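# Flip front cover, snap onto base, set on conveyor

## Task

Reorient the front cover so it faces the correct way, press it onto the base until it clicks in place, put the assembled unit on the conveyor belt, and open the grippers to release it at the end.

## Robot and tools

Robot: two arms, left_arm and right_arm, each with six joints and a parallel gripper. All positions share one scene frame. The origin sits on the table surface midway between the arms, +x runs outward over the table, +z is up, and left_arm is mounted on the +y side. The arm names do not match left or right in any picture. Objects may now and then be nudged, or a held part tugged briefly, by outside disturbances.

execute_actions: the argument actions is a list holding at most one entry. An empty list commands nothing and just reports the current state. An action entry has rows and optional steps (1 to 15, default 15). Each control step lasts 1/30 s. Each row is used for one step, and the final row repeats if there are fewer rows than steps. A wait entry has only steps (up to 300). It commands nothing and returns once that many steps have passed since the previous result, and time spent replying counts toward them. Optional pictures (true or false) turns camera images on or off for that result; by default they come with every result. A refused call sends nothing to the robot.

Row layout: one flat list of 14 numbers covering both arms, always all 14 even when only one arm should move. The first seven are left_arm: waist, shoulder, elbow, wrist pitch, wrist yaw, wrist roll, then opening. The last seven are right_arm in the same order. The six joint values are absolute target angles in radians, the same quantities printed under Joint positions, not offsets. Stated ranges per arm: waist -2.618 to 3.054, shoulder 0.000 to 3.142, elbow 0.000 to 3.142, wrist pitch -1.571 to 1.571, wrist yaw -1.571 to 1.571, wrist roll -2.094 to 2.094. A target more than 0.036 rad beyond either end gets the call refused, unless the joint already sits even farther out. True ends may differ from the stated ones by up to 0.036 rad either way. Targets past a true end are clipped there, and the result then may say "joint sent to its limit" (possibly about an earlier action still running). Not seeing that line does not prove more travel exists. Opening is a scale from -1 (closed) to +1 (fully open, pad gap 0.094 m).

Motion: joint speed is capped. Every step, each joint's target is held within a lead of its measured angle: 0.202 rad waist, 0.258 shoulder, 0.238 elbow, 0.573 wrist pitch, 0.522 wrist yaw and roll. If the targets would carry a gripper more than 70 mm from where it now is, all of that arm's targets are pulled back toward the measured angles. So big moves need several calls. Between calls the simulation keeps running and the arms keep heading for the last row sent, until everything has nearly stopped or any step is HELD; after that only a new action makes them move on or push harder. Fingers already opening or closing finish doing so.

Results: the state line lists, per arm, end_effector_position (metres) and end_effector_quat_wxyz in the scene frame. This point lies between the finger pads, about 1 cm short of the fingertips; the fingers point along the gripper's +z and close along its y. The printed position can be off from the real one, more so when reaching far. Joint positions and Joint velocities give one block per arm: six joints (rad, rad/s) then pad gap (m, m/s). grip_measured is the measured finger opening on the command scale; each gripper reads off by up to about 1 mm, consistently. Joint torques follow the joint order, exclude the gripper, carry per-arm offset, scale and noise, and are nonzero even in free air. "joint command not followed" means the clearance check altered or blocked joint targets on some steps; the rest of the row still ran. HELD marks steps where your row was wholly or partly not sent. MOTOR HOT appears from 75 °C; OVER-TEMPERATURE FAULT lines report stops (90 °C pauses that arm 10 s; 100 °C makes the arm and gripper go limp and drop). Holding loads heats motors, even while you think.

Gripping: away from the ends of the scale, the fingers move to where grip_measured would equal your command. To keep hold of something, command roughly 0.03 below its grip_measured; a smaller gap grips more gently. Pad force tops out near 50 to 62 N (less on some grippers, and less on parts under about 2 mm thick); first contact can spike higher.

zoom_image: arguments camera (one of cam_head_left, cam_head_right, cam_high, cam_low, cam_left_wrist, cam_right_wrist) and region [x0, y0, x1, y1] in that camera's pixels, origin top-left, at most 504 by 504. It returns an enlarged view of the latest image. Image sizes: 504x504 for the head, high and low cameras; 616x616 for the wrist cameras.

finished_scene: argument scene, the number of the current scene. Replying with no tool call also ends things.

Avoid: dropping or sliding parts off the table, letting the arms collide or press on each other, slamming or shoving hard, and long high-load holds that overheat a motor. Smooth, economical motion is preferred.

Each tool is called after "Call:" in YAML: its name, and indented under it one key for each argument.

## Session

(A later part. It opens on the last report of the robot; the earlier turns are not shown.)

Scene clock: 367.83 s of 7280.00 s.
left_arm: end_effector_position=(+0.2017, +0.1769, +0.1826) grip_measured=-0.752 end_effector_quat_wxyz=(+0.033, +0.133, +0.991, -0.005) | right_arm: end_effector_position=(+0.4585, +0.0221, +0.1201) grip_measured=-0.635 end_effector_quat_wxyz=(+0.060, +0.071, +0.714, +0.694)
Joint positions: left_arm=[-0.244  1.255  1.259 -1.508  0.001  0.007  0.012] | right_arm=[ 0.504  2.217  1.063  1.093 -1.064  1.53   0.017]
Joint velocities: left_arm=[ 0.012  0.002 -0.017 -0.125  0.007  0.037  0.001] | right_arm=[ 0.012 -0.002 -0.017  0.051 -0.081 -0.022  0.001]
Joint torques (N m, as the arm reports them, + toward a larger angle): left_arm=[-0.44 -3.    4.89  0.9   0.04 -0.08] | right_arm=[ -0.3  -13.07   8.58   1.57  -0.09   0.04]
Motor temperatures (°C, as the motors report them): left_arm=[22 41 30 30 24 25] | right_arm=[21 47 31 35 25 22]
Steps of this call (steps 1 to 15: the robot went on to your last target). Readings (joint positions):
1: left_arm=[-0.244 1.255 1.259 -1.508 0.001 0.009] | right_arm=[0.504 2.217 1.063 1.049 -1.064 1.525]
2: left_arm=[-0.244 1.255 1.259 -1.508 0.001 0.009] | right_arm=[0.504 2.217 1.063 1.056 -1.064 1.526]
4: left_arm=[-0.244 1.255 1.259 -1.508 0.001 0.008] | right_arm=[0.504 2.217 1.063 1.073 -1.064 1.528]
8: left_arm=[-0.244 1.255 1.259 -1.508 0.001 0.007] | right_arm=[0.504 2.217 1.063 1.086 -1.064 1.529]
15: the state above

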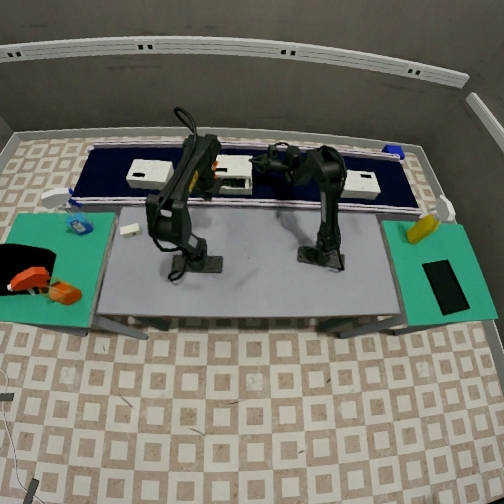

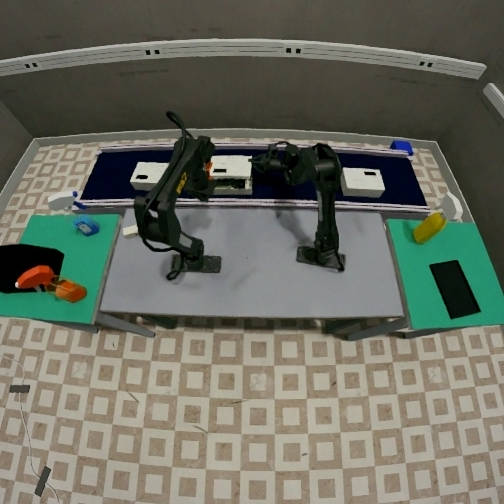

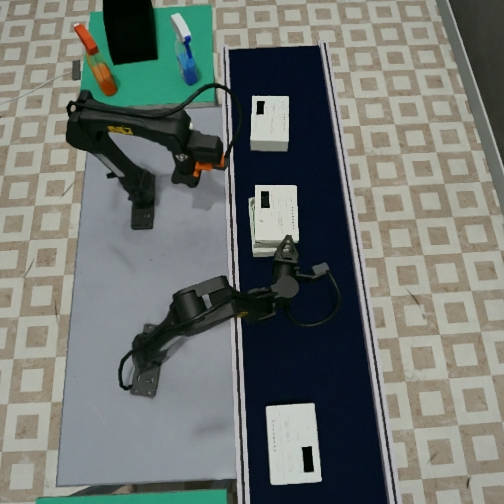

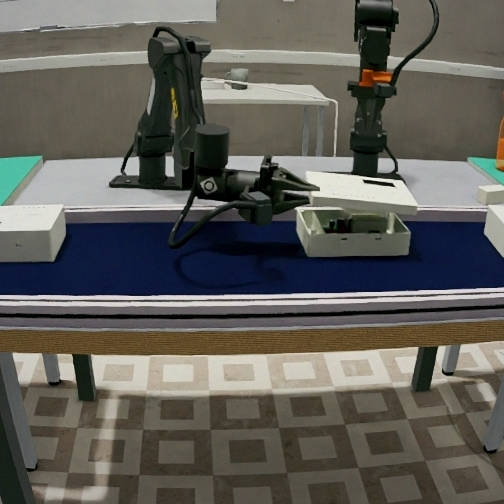

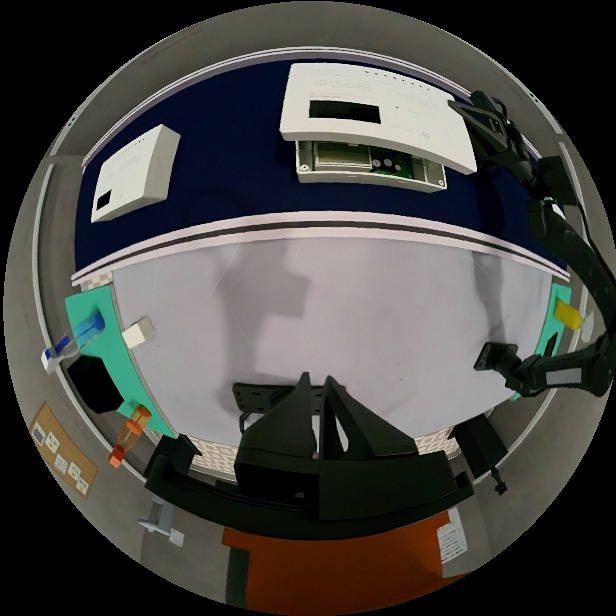

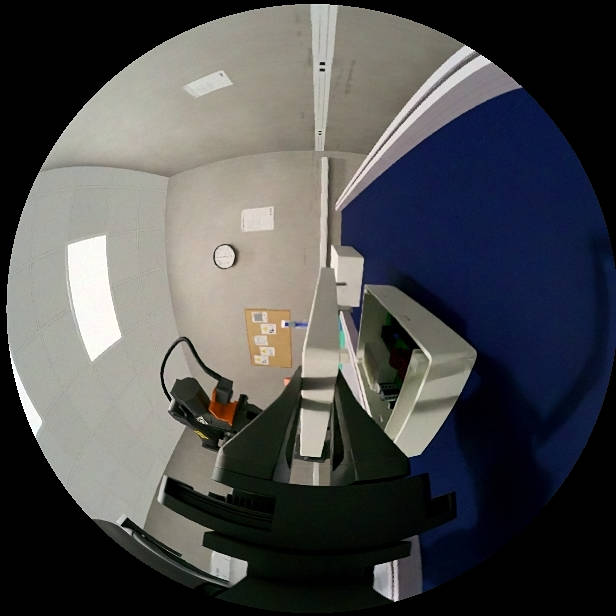

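Call:
execute_actions:
  actions:
    - {"rows":[[-0.25,1.25,1.25,-1.49,0.01,0,-0.75,0.495,2.22,1.085,1.15,-1.09,1.53,-0.69],[-0.25,1.25,1.25,-1.49,0.01,0,-0.75,0.49,2.23,1.085,1.16,-1.11,1.53,-0.69],[-0.25,1.25,1.25,-1.49,0.01,0,-0.75,0.485,2.238,1.085,1.17,-1.13,1.53,-0.69],[-0.25,1.25,1.25,-1.49,0.01,0,-0.75,0.48,2.246,1.085,1.18,-1.15,1.53,-0.69],[-0.25,1.25,1.25,-1.49,0.01,0,-0.75,0.475,2.254,1.085,1.19,-1.165,1.53,-0.69],[-0.25,1.25,1.25,-1.49,0.01,0,-0.75,0.473,2.262,1.085,1.2,-1.165,1.53,-0.69],[-0.25,1.25,1.25,-1.49,0.01,0,-0.75,0.473,2.27,1.085,1.2,-1.165,1.53,-0.69],[-0.25,1.25,1.25,-1.49,0.01,0,-0.75,0.473,2.277,1.085,1.2,-1.165,1.53,-0.69]]}
  pictures: false

Call:
execute_actions:
  actions:
    - {"steps":12}

Call:
zoom_image:
  camera: "cam_low"
  region: [250, 140, 440, 270]

Call:
zoom_image:
  camera: "cam_high"
  region: [220, 160, 340, 280]

Call:
zoom_image:
  camera: "cam_right_wrist"
  region: [250, 240, 480, 470]

Scene clock: 377.57 s of 7280.00 s.
left_arm: end_effector_position=(+0.2017, +0.1769, +0.1826) grip_measured=-0.752 end_effector_quat_wxyz=(+0.033, +0.133, +0.991, -0.005) | right_arm: end_effector_position=(+0.4514, +0.0140, +0.0992) grip_measured=-0.635 end_effector_quat_wxyz=(+0.037, +0.053, +0.715, +0.696)
Joint positions: left_arm=[-0.244  1.255  1.259 -1.508  0.001  0.006  0.012] | right_arm=[ 0.478  2.283  1.063  1.152 -1.147  1.531  0.017]
Joint velocities: left_arm=[-0.032  0.017 -0.012 -0.051  0.022 -0.037  0.001] | right_arm=[ 0.002  0.012 -0.012  0.051  0.007 -0.051  0.   ]
Joint torques (N m, as the arm reports them, + toward a larger angle): left_arm=[-0.44 -3.    4.87  0.9   0.04 -0.13] | right_arm=[ -0.51 -12.74   8.18   1.46  -0.15   0.01]
Motor temperatures (°C, as the motors report them): left_arm=[22 35 30 30 24 25] | right_arm=[21 47 31 35 25 22]
Steps of this call (steps 1 to 15: the robot went on to your last target; steps 16 to 90: nothing new was sent; then 6.23 s passed at rest; steps 91 to 105: all 15 steps of this action). Readings (joint positions):
91: left_arm=[-0.244 1.255 1.259 -1.508 0.001 0.006] | right_arm=[0.504 2.217 1.063 1.096 -1.065 1.530]
92: left_arm=[-0.244 1.255 1.259 -1.508 0.001 0.006] | right_arm=[0.503 2.219 1.063 1.100 -1.070 1.531]
94: left_arm=[-0.244 1.255 1.259 -1.508 0.001 0.006] | right_arm=[0.499 2.226 1.063 1.117 -1.090 1.531]
98: left_arm=[-0.244 1.255 1.259 -1.508 0.001 0.006] | right_arm=[0.484 2.259 1.063 1.146 -1.128 1.531]
105: the state above

Scene clock: 377.97 s of 7280.00 s.
left_arm: end_effector_position=(+0.2017, +0.1769, +0.1826) grip_measured=-0.752 end_effector_quat_wxyz=(+0.033, +0.133, +0.991, -0.005) | right_arm: end_effector_position=(+0.4506, +0.0142, +0.1005) grip_measured=-0.635 end_effector_quat_wxyz=(+0.038, +0.049, +0.714, +0.698)
Joint positions: left_arm=[-0.244  1.255  1.259 -1.508  0.001  0.006  0.012] | right_arm=[ 0.478  2.283  1.063  1.161 -1.152  1.531  0.017]
Joint velocities: left_arm=[-0.002 -0.007  0.002  0.066  0.037 -0.007 -0.   ] | right_arm=[ 0.007  0.002 -0.007 -0.007  0.007  0.051  0.001]
Joint torques (N m, as the arm reports them, + toward a larger angle): left_arm=[-0.44 -2.99  4.89  0.9   0.04 -0.13] | right_arm=[ -0.5  -12.68   8.18   1.5   -0.16   0.01]
Motor temperatures (°C, as the motors report them): left_arm=[22 35 30 30 24 25] | right_arm=[21 47 31 35 25 22]
Steps of this call (steps 1 to 12: the robot went on to your last target). Readings (joint positions):
1: left_arm=[-0.244 1.255 1.259 -1.508 0.001 0.006] | right_arm=[0.478 2.283 1.063 1.155 -1.148 1.531]
2: left_arm=[-0.244 1.255 1.259 -1.508 0.001 0.006] | right_arm=[0.478 2.283 1.063 1.156 -1.149 1.531]
4: left_arm=[-0.244 1.255 1.259 -1.508 0.001 0.006] | right_arm=[0.478 2.283 1.063 1.158 -1.150 1.531]
8: left_arm=[-0.244 1.255 1.259 -1.508 0.001 0.006] | right_arm=[0.478 2.283 1.063 1.160 -1.151 1.531]
12: the state above

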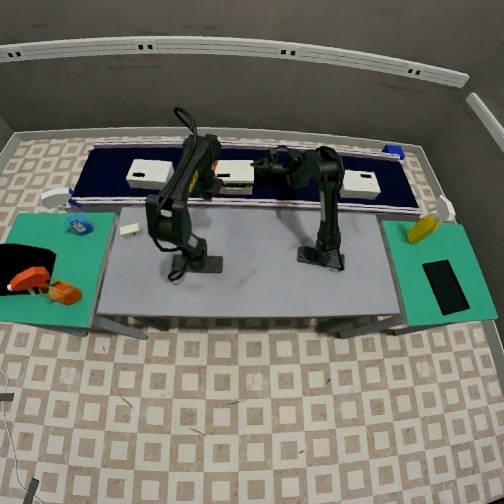

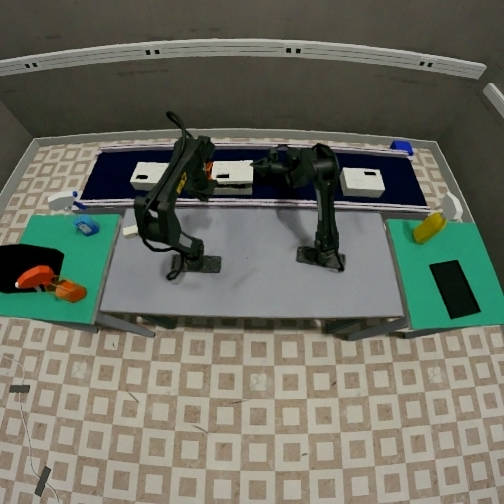

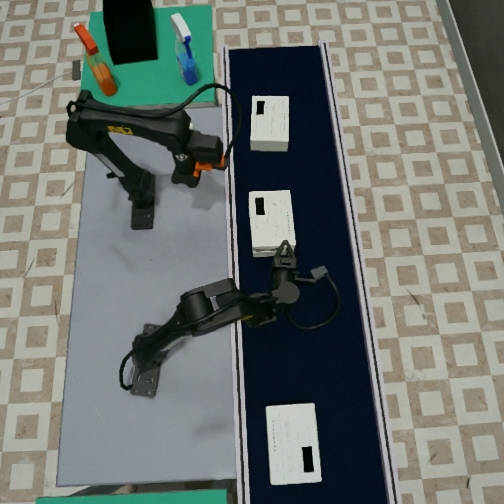

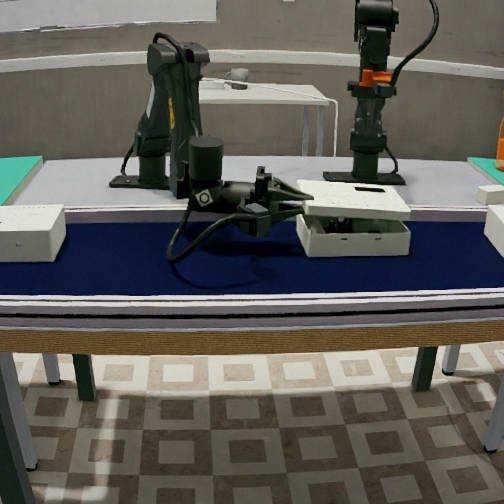

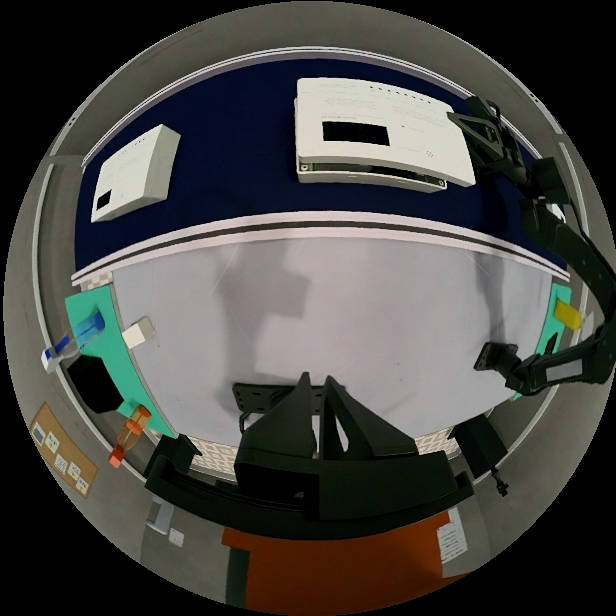

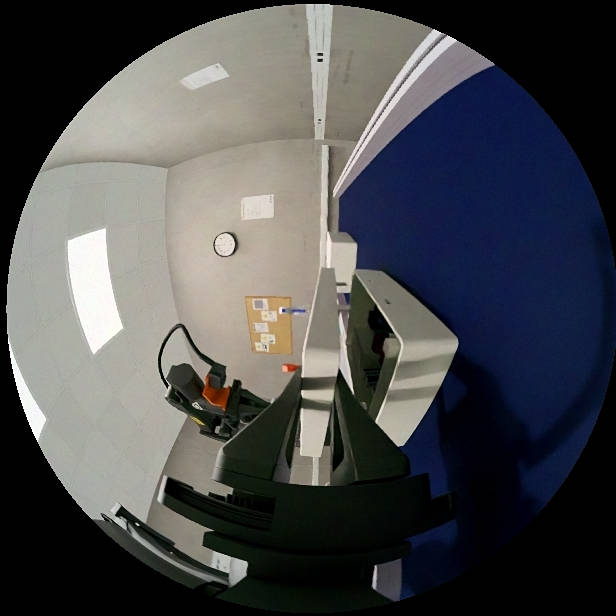

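Region (250, 140, 440, 270) of cam_low's 504x504 image, scaled by 2.653, with more detail than that image has; it fills the top 345 rows of this view, and the rest is white.

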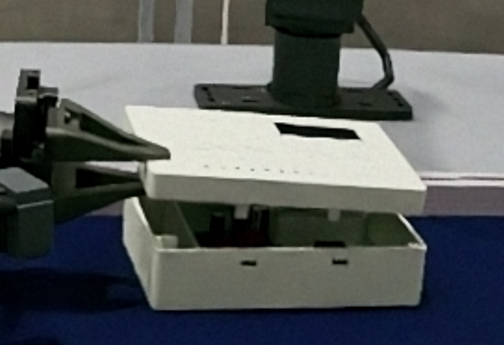

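Region (220, 160, 340, 280) of cam_high's 504x504 image, scaled by 4.200, with more detail than that image has.

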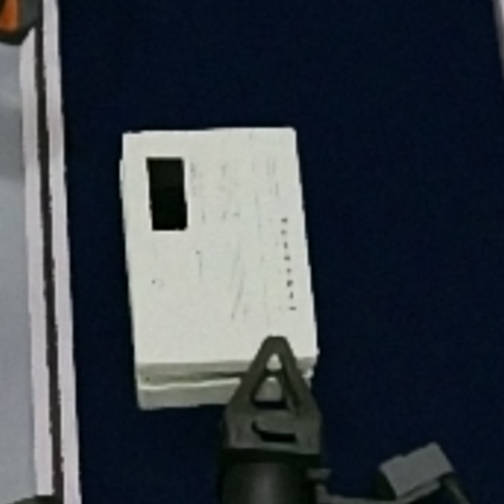

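Region (250, 240, 480, 470) of cam_right_wrist's 616x616 image, scaled by 2.191, with more detail than that image has.

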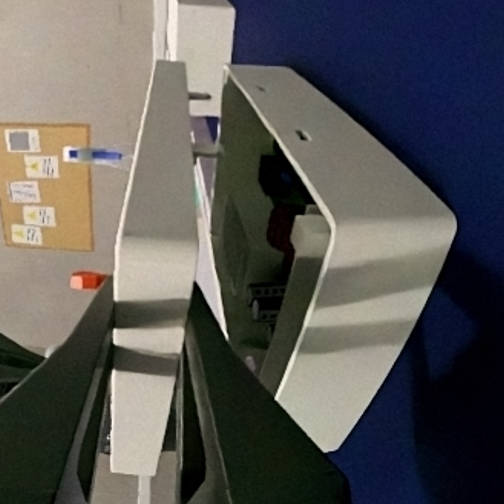

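Call:
execute_actions:
  actions: []

Scene clock: 397.77 s of 7280.00 s.
left_arm: end_effector_position=(+0.2017, +0.1769, +0.1826) grip_measured=-0.752 end_effector_quat_wxyz=(+0.033, +0.133, +0.991, -0.005) | right_arm: end_effector_position=(+0.4505, +0.0142, +0.1005) grip_measured=-0.635 end_effector_quat_wxyz=(+0.038, +0.048, +0.714, +0.698)
Joint positions: left_arm=[-0.244  1.255  1.259 -1.508  0.001  0.006  0.012] | right_arm=[ 0.478  2.283  1.063  1.161 -1.152  1.531  0.017]
Joint velocities: left_arm=[ 0.002  0.002 -0.012  0.066  0.037  0.066 -0.001] | right_arm=[-0.017 -0.027  0.017  0.037 -0.051  0.022  0.002]
Joint torques (N m, as the arm reports them, + toward a larger angle): left_arm=[-0.46 -2.99  4.88  0.9   0.05 -0.12] | right_arm=[ -0.5  -12.68   8.19   1.5   -0.16   0.01]
Motor temperatures (°C, as the motors report them): left_arm=[22 31 29 29 24 25] | right_arm=[21 48 30 36 25 22]
Steps of this call (steps 1 to 15: the robot went on to your last target; steps 16 to 90: nothing new was sent; then 16.80 s passed at rest). Readings (joint positions):
1: left_arm=[-0.244 1.255 1.259 -1.508 0.001 0.006] | right_arm=[0.478 2.283 1.063 1.161 -1.152 1.531]
2: left_arm=[-0.244 1.255 1.259 -1.508 0.001 0.006] | right_arm=[0.478 2.283 1.063 1.161 -1.152 1.531]
4: left_arm=[-0.244 1.255 1.259 -1.508 0.001 0.006] | right_arm=[0.478 2.283 1.063 1.161 -1.152 1.531]
8: left_arm=[-0.244 1.255 1.259 -1.508 0.001 0.006] | right_arm=[0.478 2.283 1.063 1.161 -1.152 1.531]
90: the state above
All arms were judged still, so your last target was given up. Only a new action makes them travel on or press farther. Fingers that are still opening or closing keep moving.

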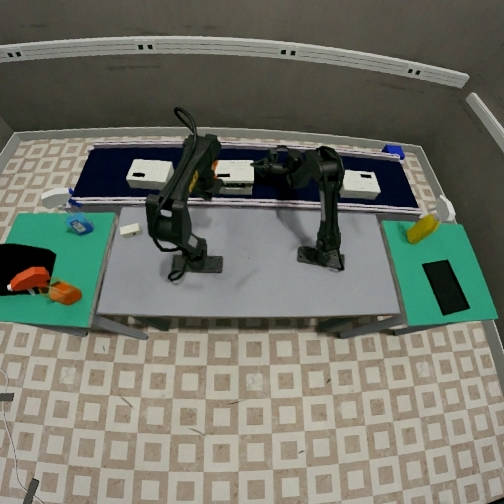

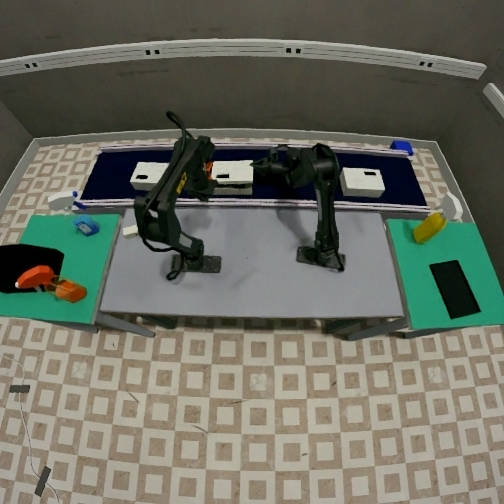

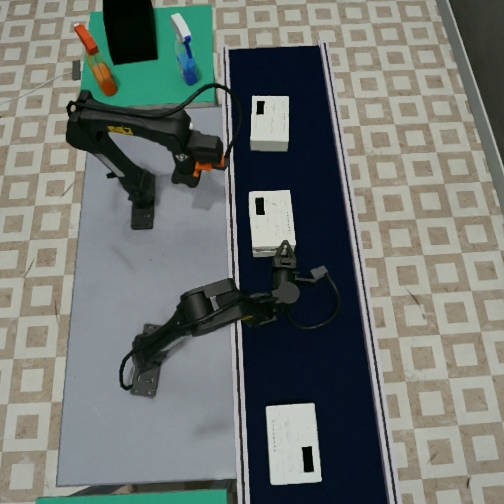

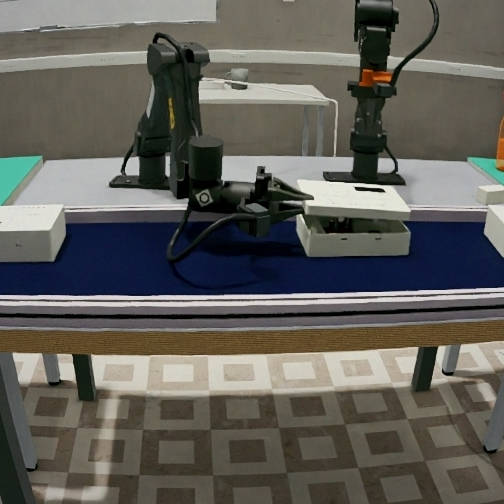

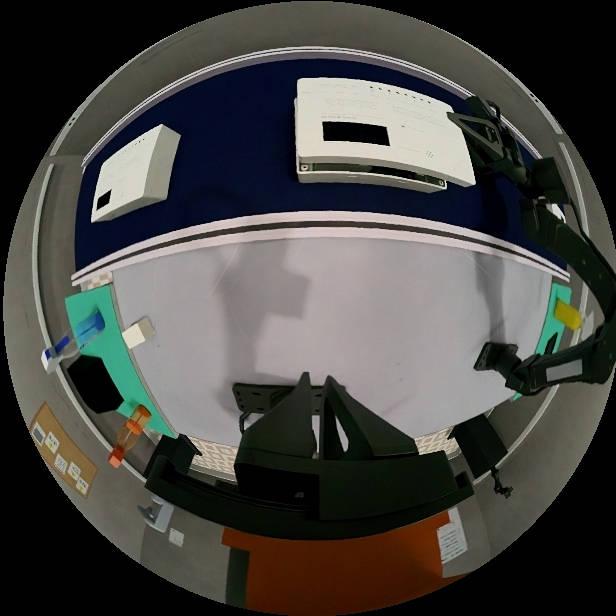

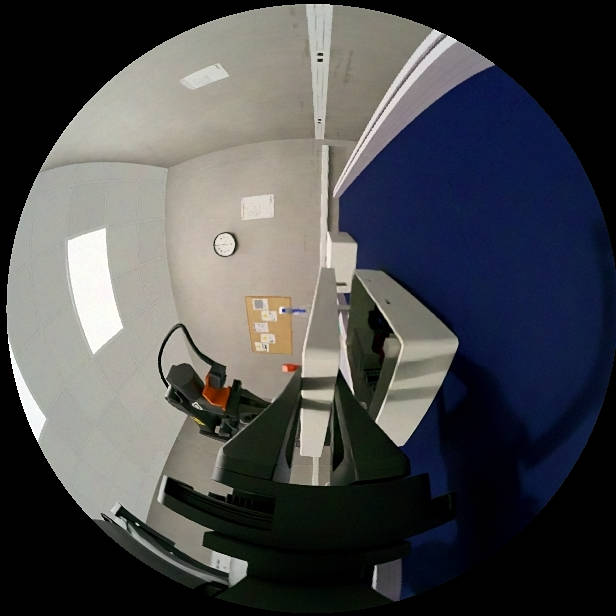

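Call:
execute_actions:
  actions:
    - {"rows":[[-0.25,1.25,1.25,-1.49,0.01,0,-0.75,0.478,2.285,1.085,1.205,-1.165,1.53,-0.69],[-0.25,1.25,1.25,-1.49,0.01,0,-0.75,0.482,2.29,1.085,1.21,-1.165,1.53,-0.69],[-0.25,1.25,1.25,-1.49,0.01,0,-0.75,0.485,2.296,1.085,1.215,-1.165,1.53,-0.69],[-0.25,1.25,1.25,-1.49,0.01,0,-0.75,0.487,2.302,1.085,1.22,-1.165,1.53,-0.69],[-0.25,1.25,1.25,-1.49,0.01,0,-0.75,0.487,2.308,1.085,1.225,-1.165,1.53,-0.69]],"steps":15}

Call:
zoom_image:
  camera: "cam_low"
  region: [250,140,440,270]

Scene clock: 407.30 s of 7280.00 s.
left_arm: end_effector_position=(+0.2017, +0.1769, +0.1826) grip_measured=-0.752 end_effector_quat_wxyz=(+0.033, +0.133, +0.991, -0.005) | right_arm: end_effector_position=(+0.4501, +0.0141, +0.0917) grip_measured=-0.635 end_effector_quat_wxyz=(+0.036, +0.049, +0.714, +0.697)
Joint positions: left_arm=[-0.244  1.255  1.259 -1.508  0.001  0.006  0.012] | right_arm=[ 0.478  2.31   1.063  1.185 -1.153  1.531  0.017]
Joint velocities: left_arm=[ 0.002  0.012 -0.007  0.022  0.007 -0.022 -0.   ] | right_arm=[-0.007  0.002 -0.012  0.007  0.022  0.051 -0.   ]
Joint torques (N m, as the arm reports them, + toward a larger angle): left_arm=[-0.45 -2.99  4.88  0.9   0.04 -0.12] | right_arm=[  0.69 -12.43   8.01   1.48  -0.16   0.01]
Motor temperatures (°C, as the motors report them): left_arm=[22 31 29 29 24 25] | right_arm=[21 48 30 36 25 22]
Steps of this call (steps 1 to 90: nothing new was sent; then 6.03 s passed at rest; steps 91 to 105: all 15 steps of this action). Readings (joint positions):
91: left_arm=[-0.244 1.255 1.259 -1.508 0.001 0.006] | right_arm=[0.478 2.283 1.063 1.162 -1.152 1.531]
92: left_arm=[-0.244 1.255 1.259 -1.508 0.001 0.006] | right_arm=[0.478 2.283 1.063 1.163 -1.152 1.531]
94: left_arm=[-0.244 1.255 1.259 -1.508 0.001 0.006] | right_arm=[0.478 2.287 1.063 1.172 -1.153 1.531]
98: left_arm=[-0.244 1.255 1.259 -1.508 0.001 0.006] | right_arm=[0.478 2.304 1.063 1.182 -1.153 1.531]
105: the state above

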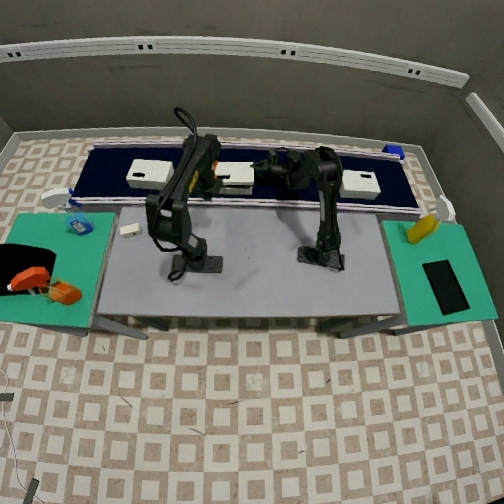

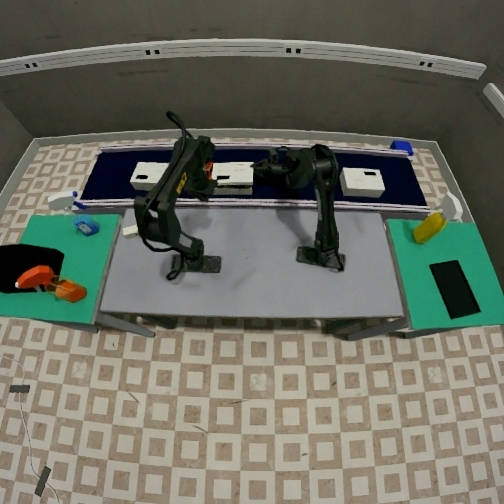

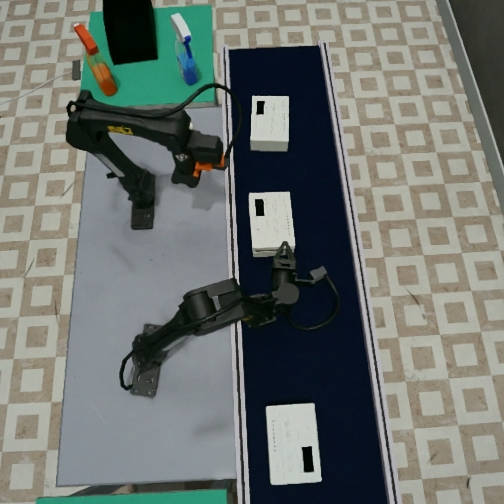

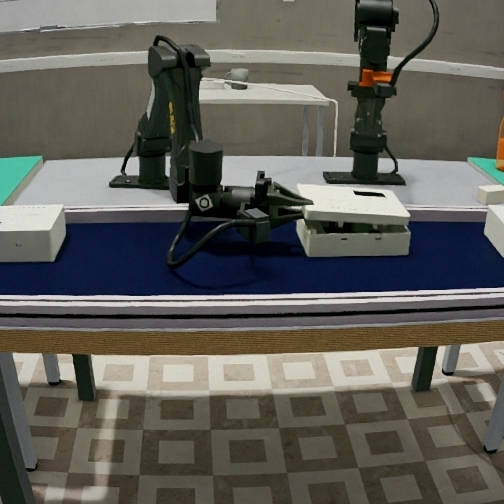

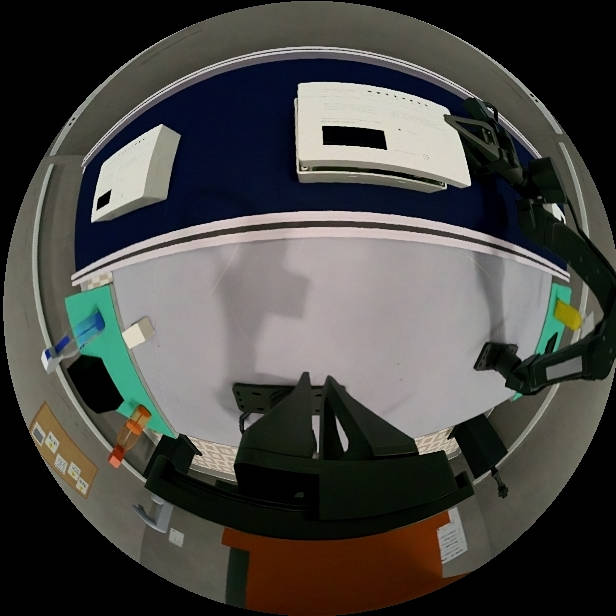

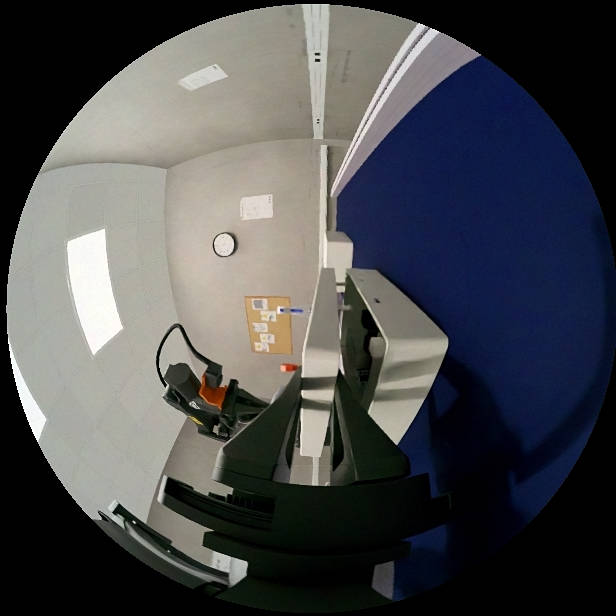

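Region (250, 140, 440, 270) of cam_low's 504x504 image, scaled by 2.653, with more detail than that image has; it fills the top 345 rows of this view, and the rest is white.

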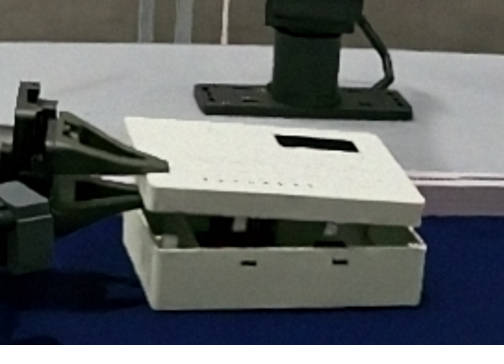

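Call:
execute_actions:
  actions:
    - {"rows":[[-0.25,1.25,1.25,-1.49,0.01,0,-0.75,0.491,2.312,1.089,1.225,-1.165,1.53,-0.69],[-0.25,1.25,1.25,-1.49,0.01,0,-0.75,0.495,2.317,1.093,1.225,-1.16,1.53,-0.69],[-0.25,1.25,1.25,-1.49,0.01,0,-0.75,0.499,2.322,1.098,1.228,-1.155,1.53,-0.69],[-0.25,1.25,1.25,-1.49,0.01,0,-0.75,0.499,2.328,1.098,1.232,-1.15,1.53,-0.69]],"steps":15}

Call:
zoom_image:
  camera: "cam_low"
  region: [250,140,440,270]

Scene clock: 413.97 s of 7280.00 s.
left_arm: end_effector_position=(+0.2017, +0.1769, +0.1826) grip_measured=-0.752 end_effector_quat_wxyz=(+0.033, +0.133, +0.991, -0.005) | right_arm: end_effector_position=(+0.4472, +0.0202, +0.0869) grip_measured=-0.635 end_effector_quat_wxyz=(+0.031, +0.045, +0.715, +0.697)
Joint positions: left_arm=[-0.244  1.255  1.259 -1.508  0.001  0.006  0.012] | right_arm=[ 0.493  2.328  1.072  1.193 -1.153  1.531  0.017]
Joint velocities: left_arm=[ 0.017  0.007  0.002 -0.11  -0.037 -0.051  0.   ] | right_arm=[ 0.017  0.002  0.022  0.037 -0.037 -0.022  0.   ]
Joint torques (N m, as the arm reports them, + toward a larger angle): left_arm=[-0.45 -2.99  4.87  0.9   0.04 -0.12] | right_arm=[  0.51 -12.28   8.43   1.5   -0.02   0.01]
Motor temperatures (°C, as the motors report them): left_arm=[22 30 29 29 24 25] | right_arm=[21 48 30 36 25 22]
Steps of this call (steps 1 to 15: the robot went on to your last target; steps 16 to 90: nothing new was sent; then 3.17 s passed at rest; steps 91 to 105: all 15 steps of this action). Readings (joint positions):
91: left_arm=[-0.244 1.255 1.259 -1.508 0.001 0.006] | right_arm=[0.478 2.310 1.063 1.186 -1.153 1.531]
92: left_arm=[-0.244 1.255 1.259 -1.508 0.001 0.006] | right_arm=[0.479 2.310 1.063 1.186 -1.153 1.531]
94: left_arm=[-0.244 1.255 1.259 -1.508 0.001 0.006] | right_arm=[0.483 2.314 1.067 1.189 -1.153 1.531]
98: left_arm=[-0.244 1.255 1.259 -1.508 0.001 0.006] | right_arm=[0.491 2.326 1.072 1.193 -1.153 1.531]
105: the state above

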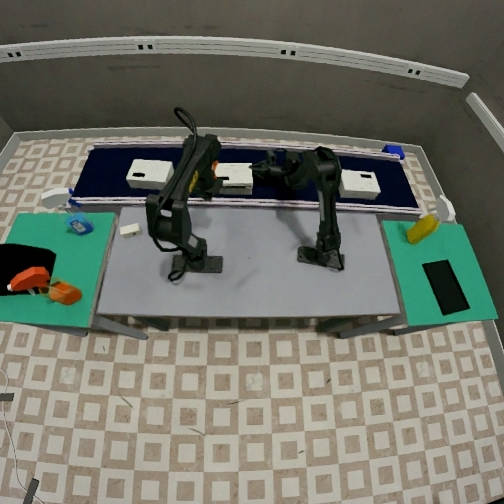

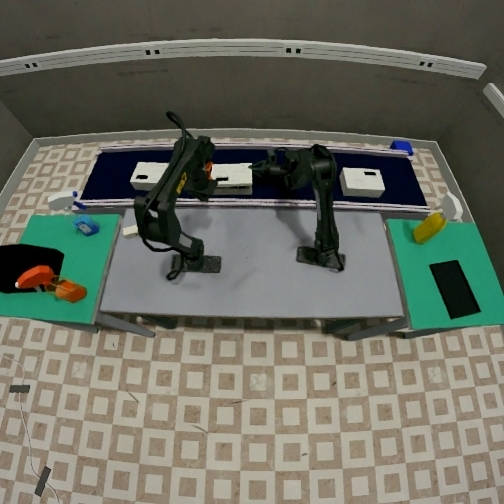

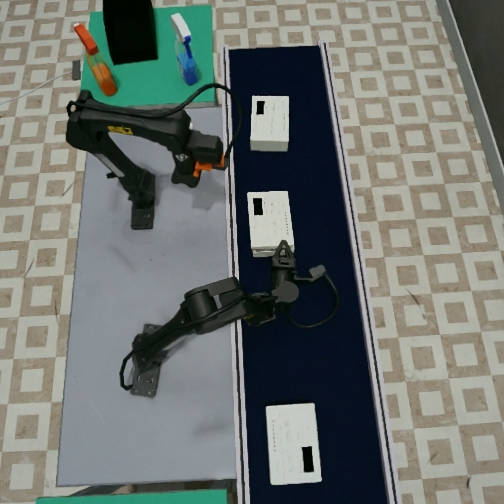

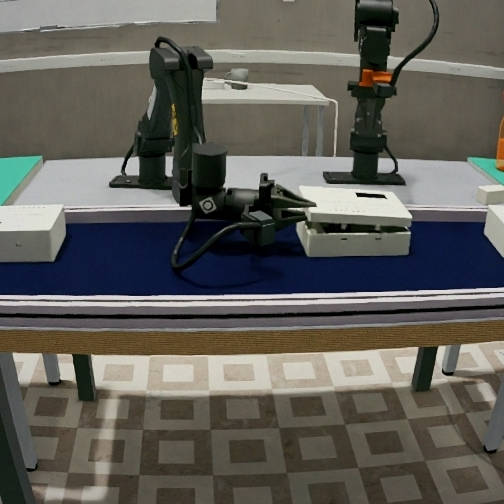

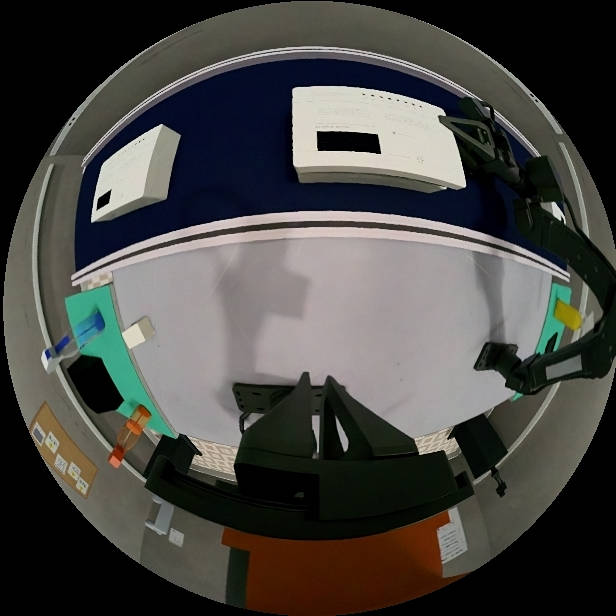

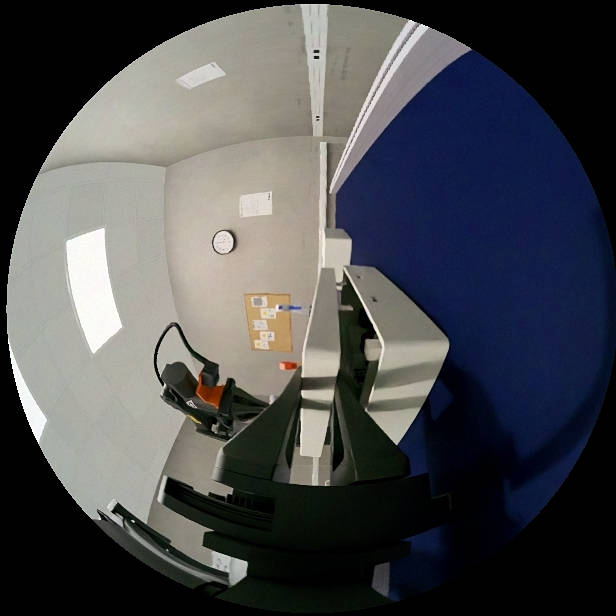

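Region (250, 140, 440, 270) of cam_low's 504x504 image, scaled by 2.653, with more detail than that image has; it fills the top 345 rows of this view, and the rest is white.

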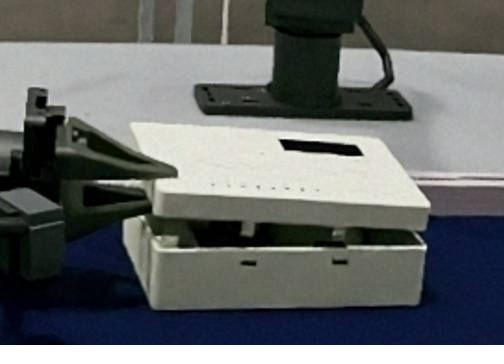

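Call:
execute_actions:
  actions:
    - {"rows":[[-0.25,1.25,1.25,-1.49,0.01,0,-0.75,0.493,2.328,1.1,1.232,-1.14,1.53,-0.69],[-0.25,1.25,1.25,-1.49,0.01,0,-0.75,0.493,2.328,1.102,1.232,-1.13,1.53,-0.69],[-0.25,1.25,1.25,-1.49,0.01,0,-0.75,0.493,2.328,1.104,1.232,-1.122,1.53,-0.69]],"steps":15}

Call:
zoom_image:
  camera: "cam_left_wrist"
  region: [270,70,500,220]

Scene clock: 418.83 s of 7280.00 s.
left_arm: end_effector_position=(+0.2017, +0.1769, +0.1826) grip_measured=-0.752 end_effector_quat_wxyz=(+0.033, +0.133, +0.991, -0.005) | right_arm: end_effector_position=(+0.4512, +0.0197, +0.0867) grip_measured=-0.635 end_effector_quat_wxyz=(+0.039, +0.053, +0.715, +0.696)
Joint positions: left_arm=[-0.244  1.255  1.259 -1.508  0.001  0.006  0.012] | right_arm=[ 0.493  2.328  1.072  1.193 -1.13   1.531  0.017]
Joint velocities: left_arm=[ 0.002  0.007 -0.002 -0.066  0.007  0.022 -0.001] | right_arm=[-0.017 -0.012  0.002 -0.037 -0.081  0.037 -0.001]
Joint torques (N m, as the arm reports them, + toward a larger angle): left_arm=[-0.44 -2.99  4.88  0.9   0.04 -0.12] | right_arm=[  0.   -12.32   9.02   1.51   0.01   0.01]
Motor temperatures (°C, as the motors report them): left_arm=[22 30 29 29 24 25] | right_arm=[21 48 30 36 25 22]
Steps of this call (steps 1 to 15: the robot went on to your last target; steps 16 to 90: nothing new was sent; then 1.37 s passed at rest; steps 91 to 105: all 15 steps of this action). Readings (joint positions):
91: left_arm=[-0.244 1.255 1.259 -1.508 0.001 0.006] | right_arm=[0.493 2.328 1.072 1.193 -1.152 1.531]
92: left_arm=[-0.244 1.255 1.259 -1.508 0.001 0.006] | right_arm=[0.493 2.328 1.072 1.193 -1.150 1.531]
94: left_arm=[-0.244 1.255 1.259 -1.508 0.001 0.006] | right_arm=[0.493 2.328 1.072 1.193 -1.143 1.531]
98: left_arm=[-0.244 1.255 1.259 -1.508 0.001 0.006] | right_arm=[0.493 2.328 1.072 1.193 -1.134 1.531]
105: the state above

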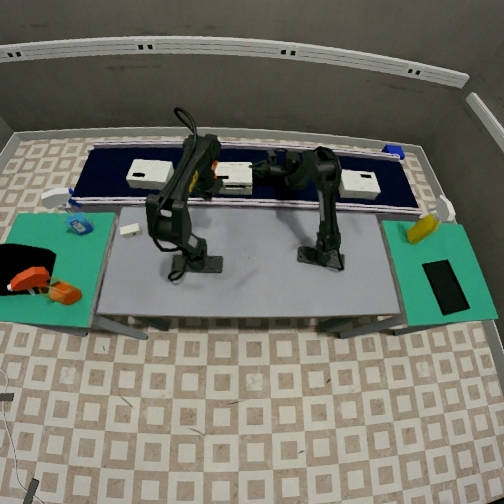

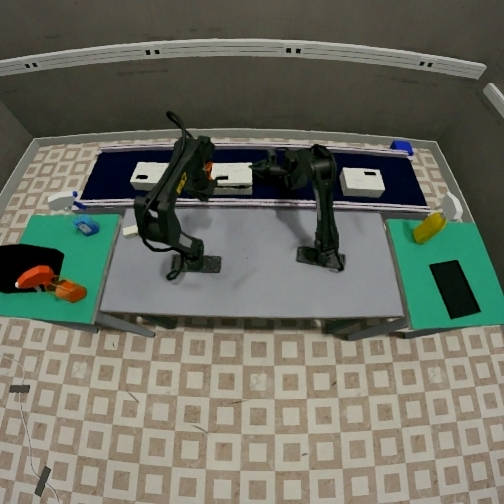

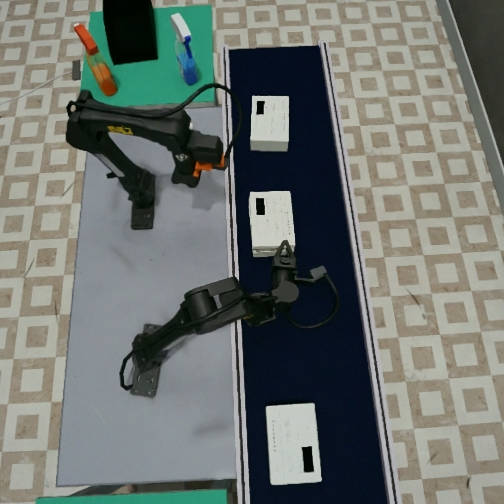

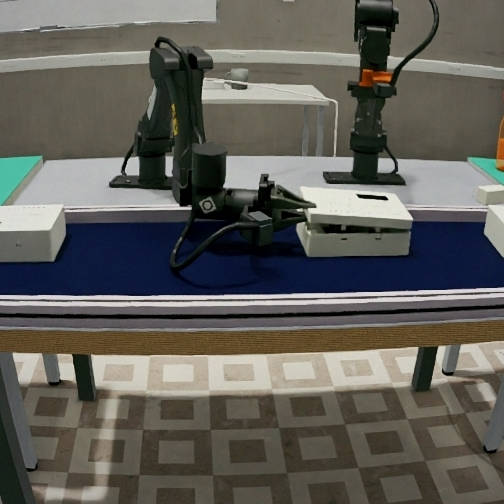

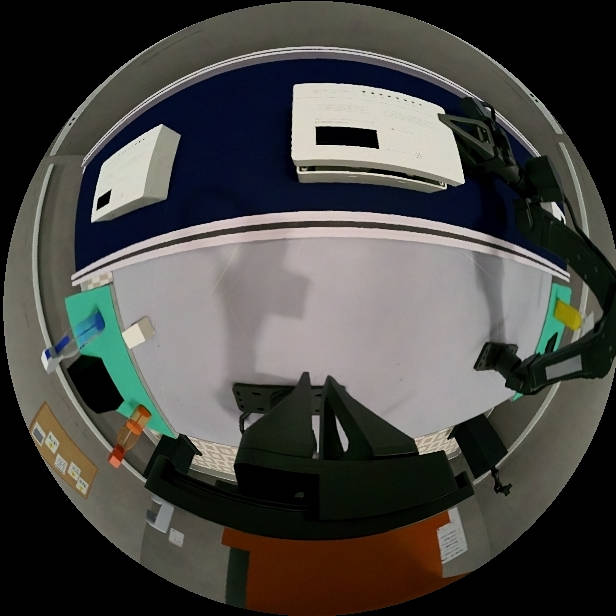

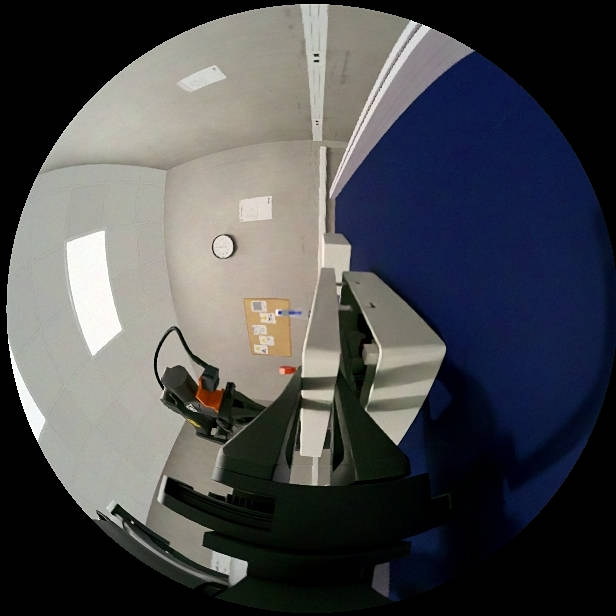

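Region (270, 70, 500, 220) of cam_left_wrist's 616x616 image, scaled by 2.191, with more detail than that image has; it fills the top 329 rows of this view, and the rest is white.

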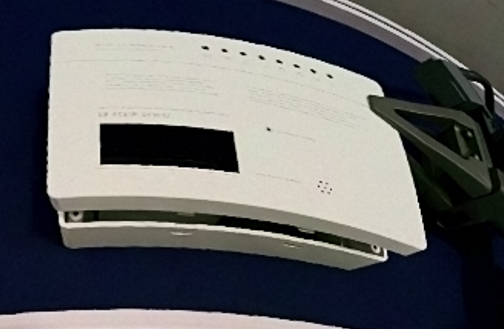

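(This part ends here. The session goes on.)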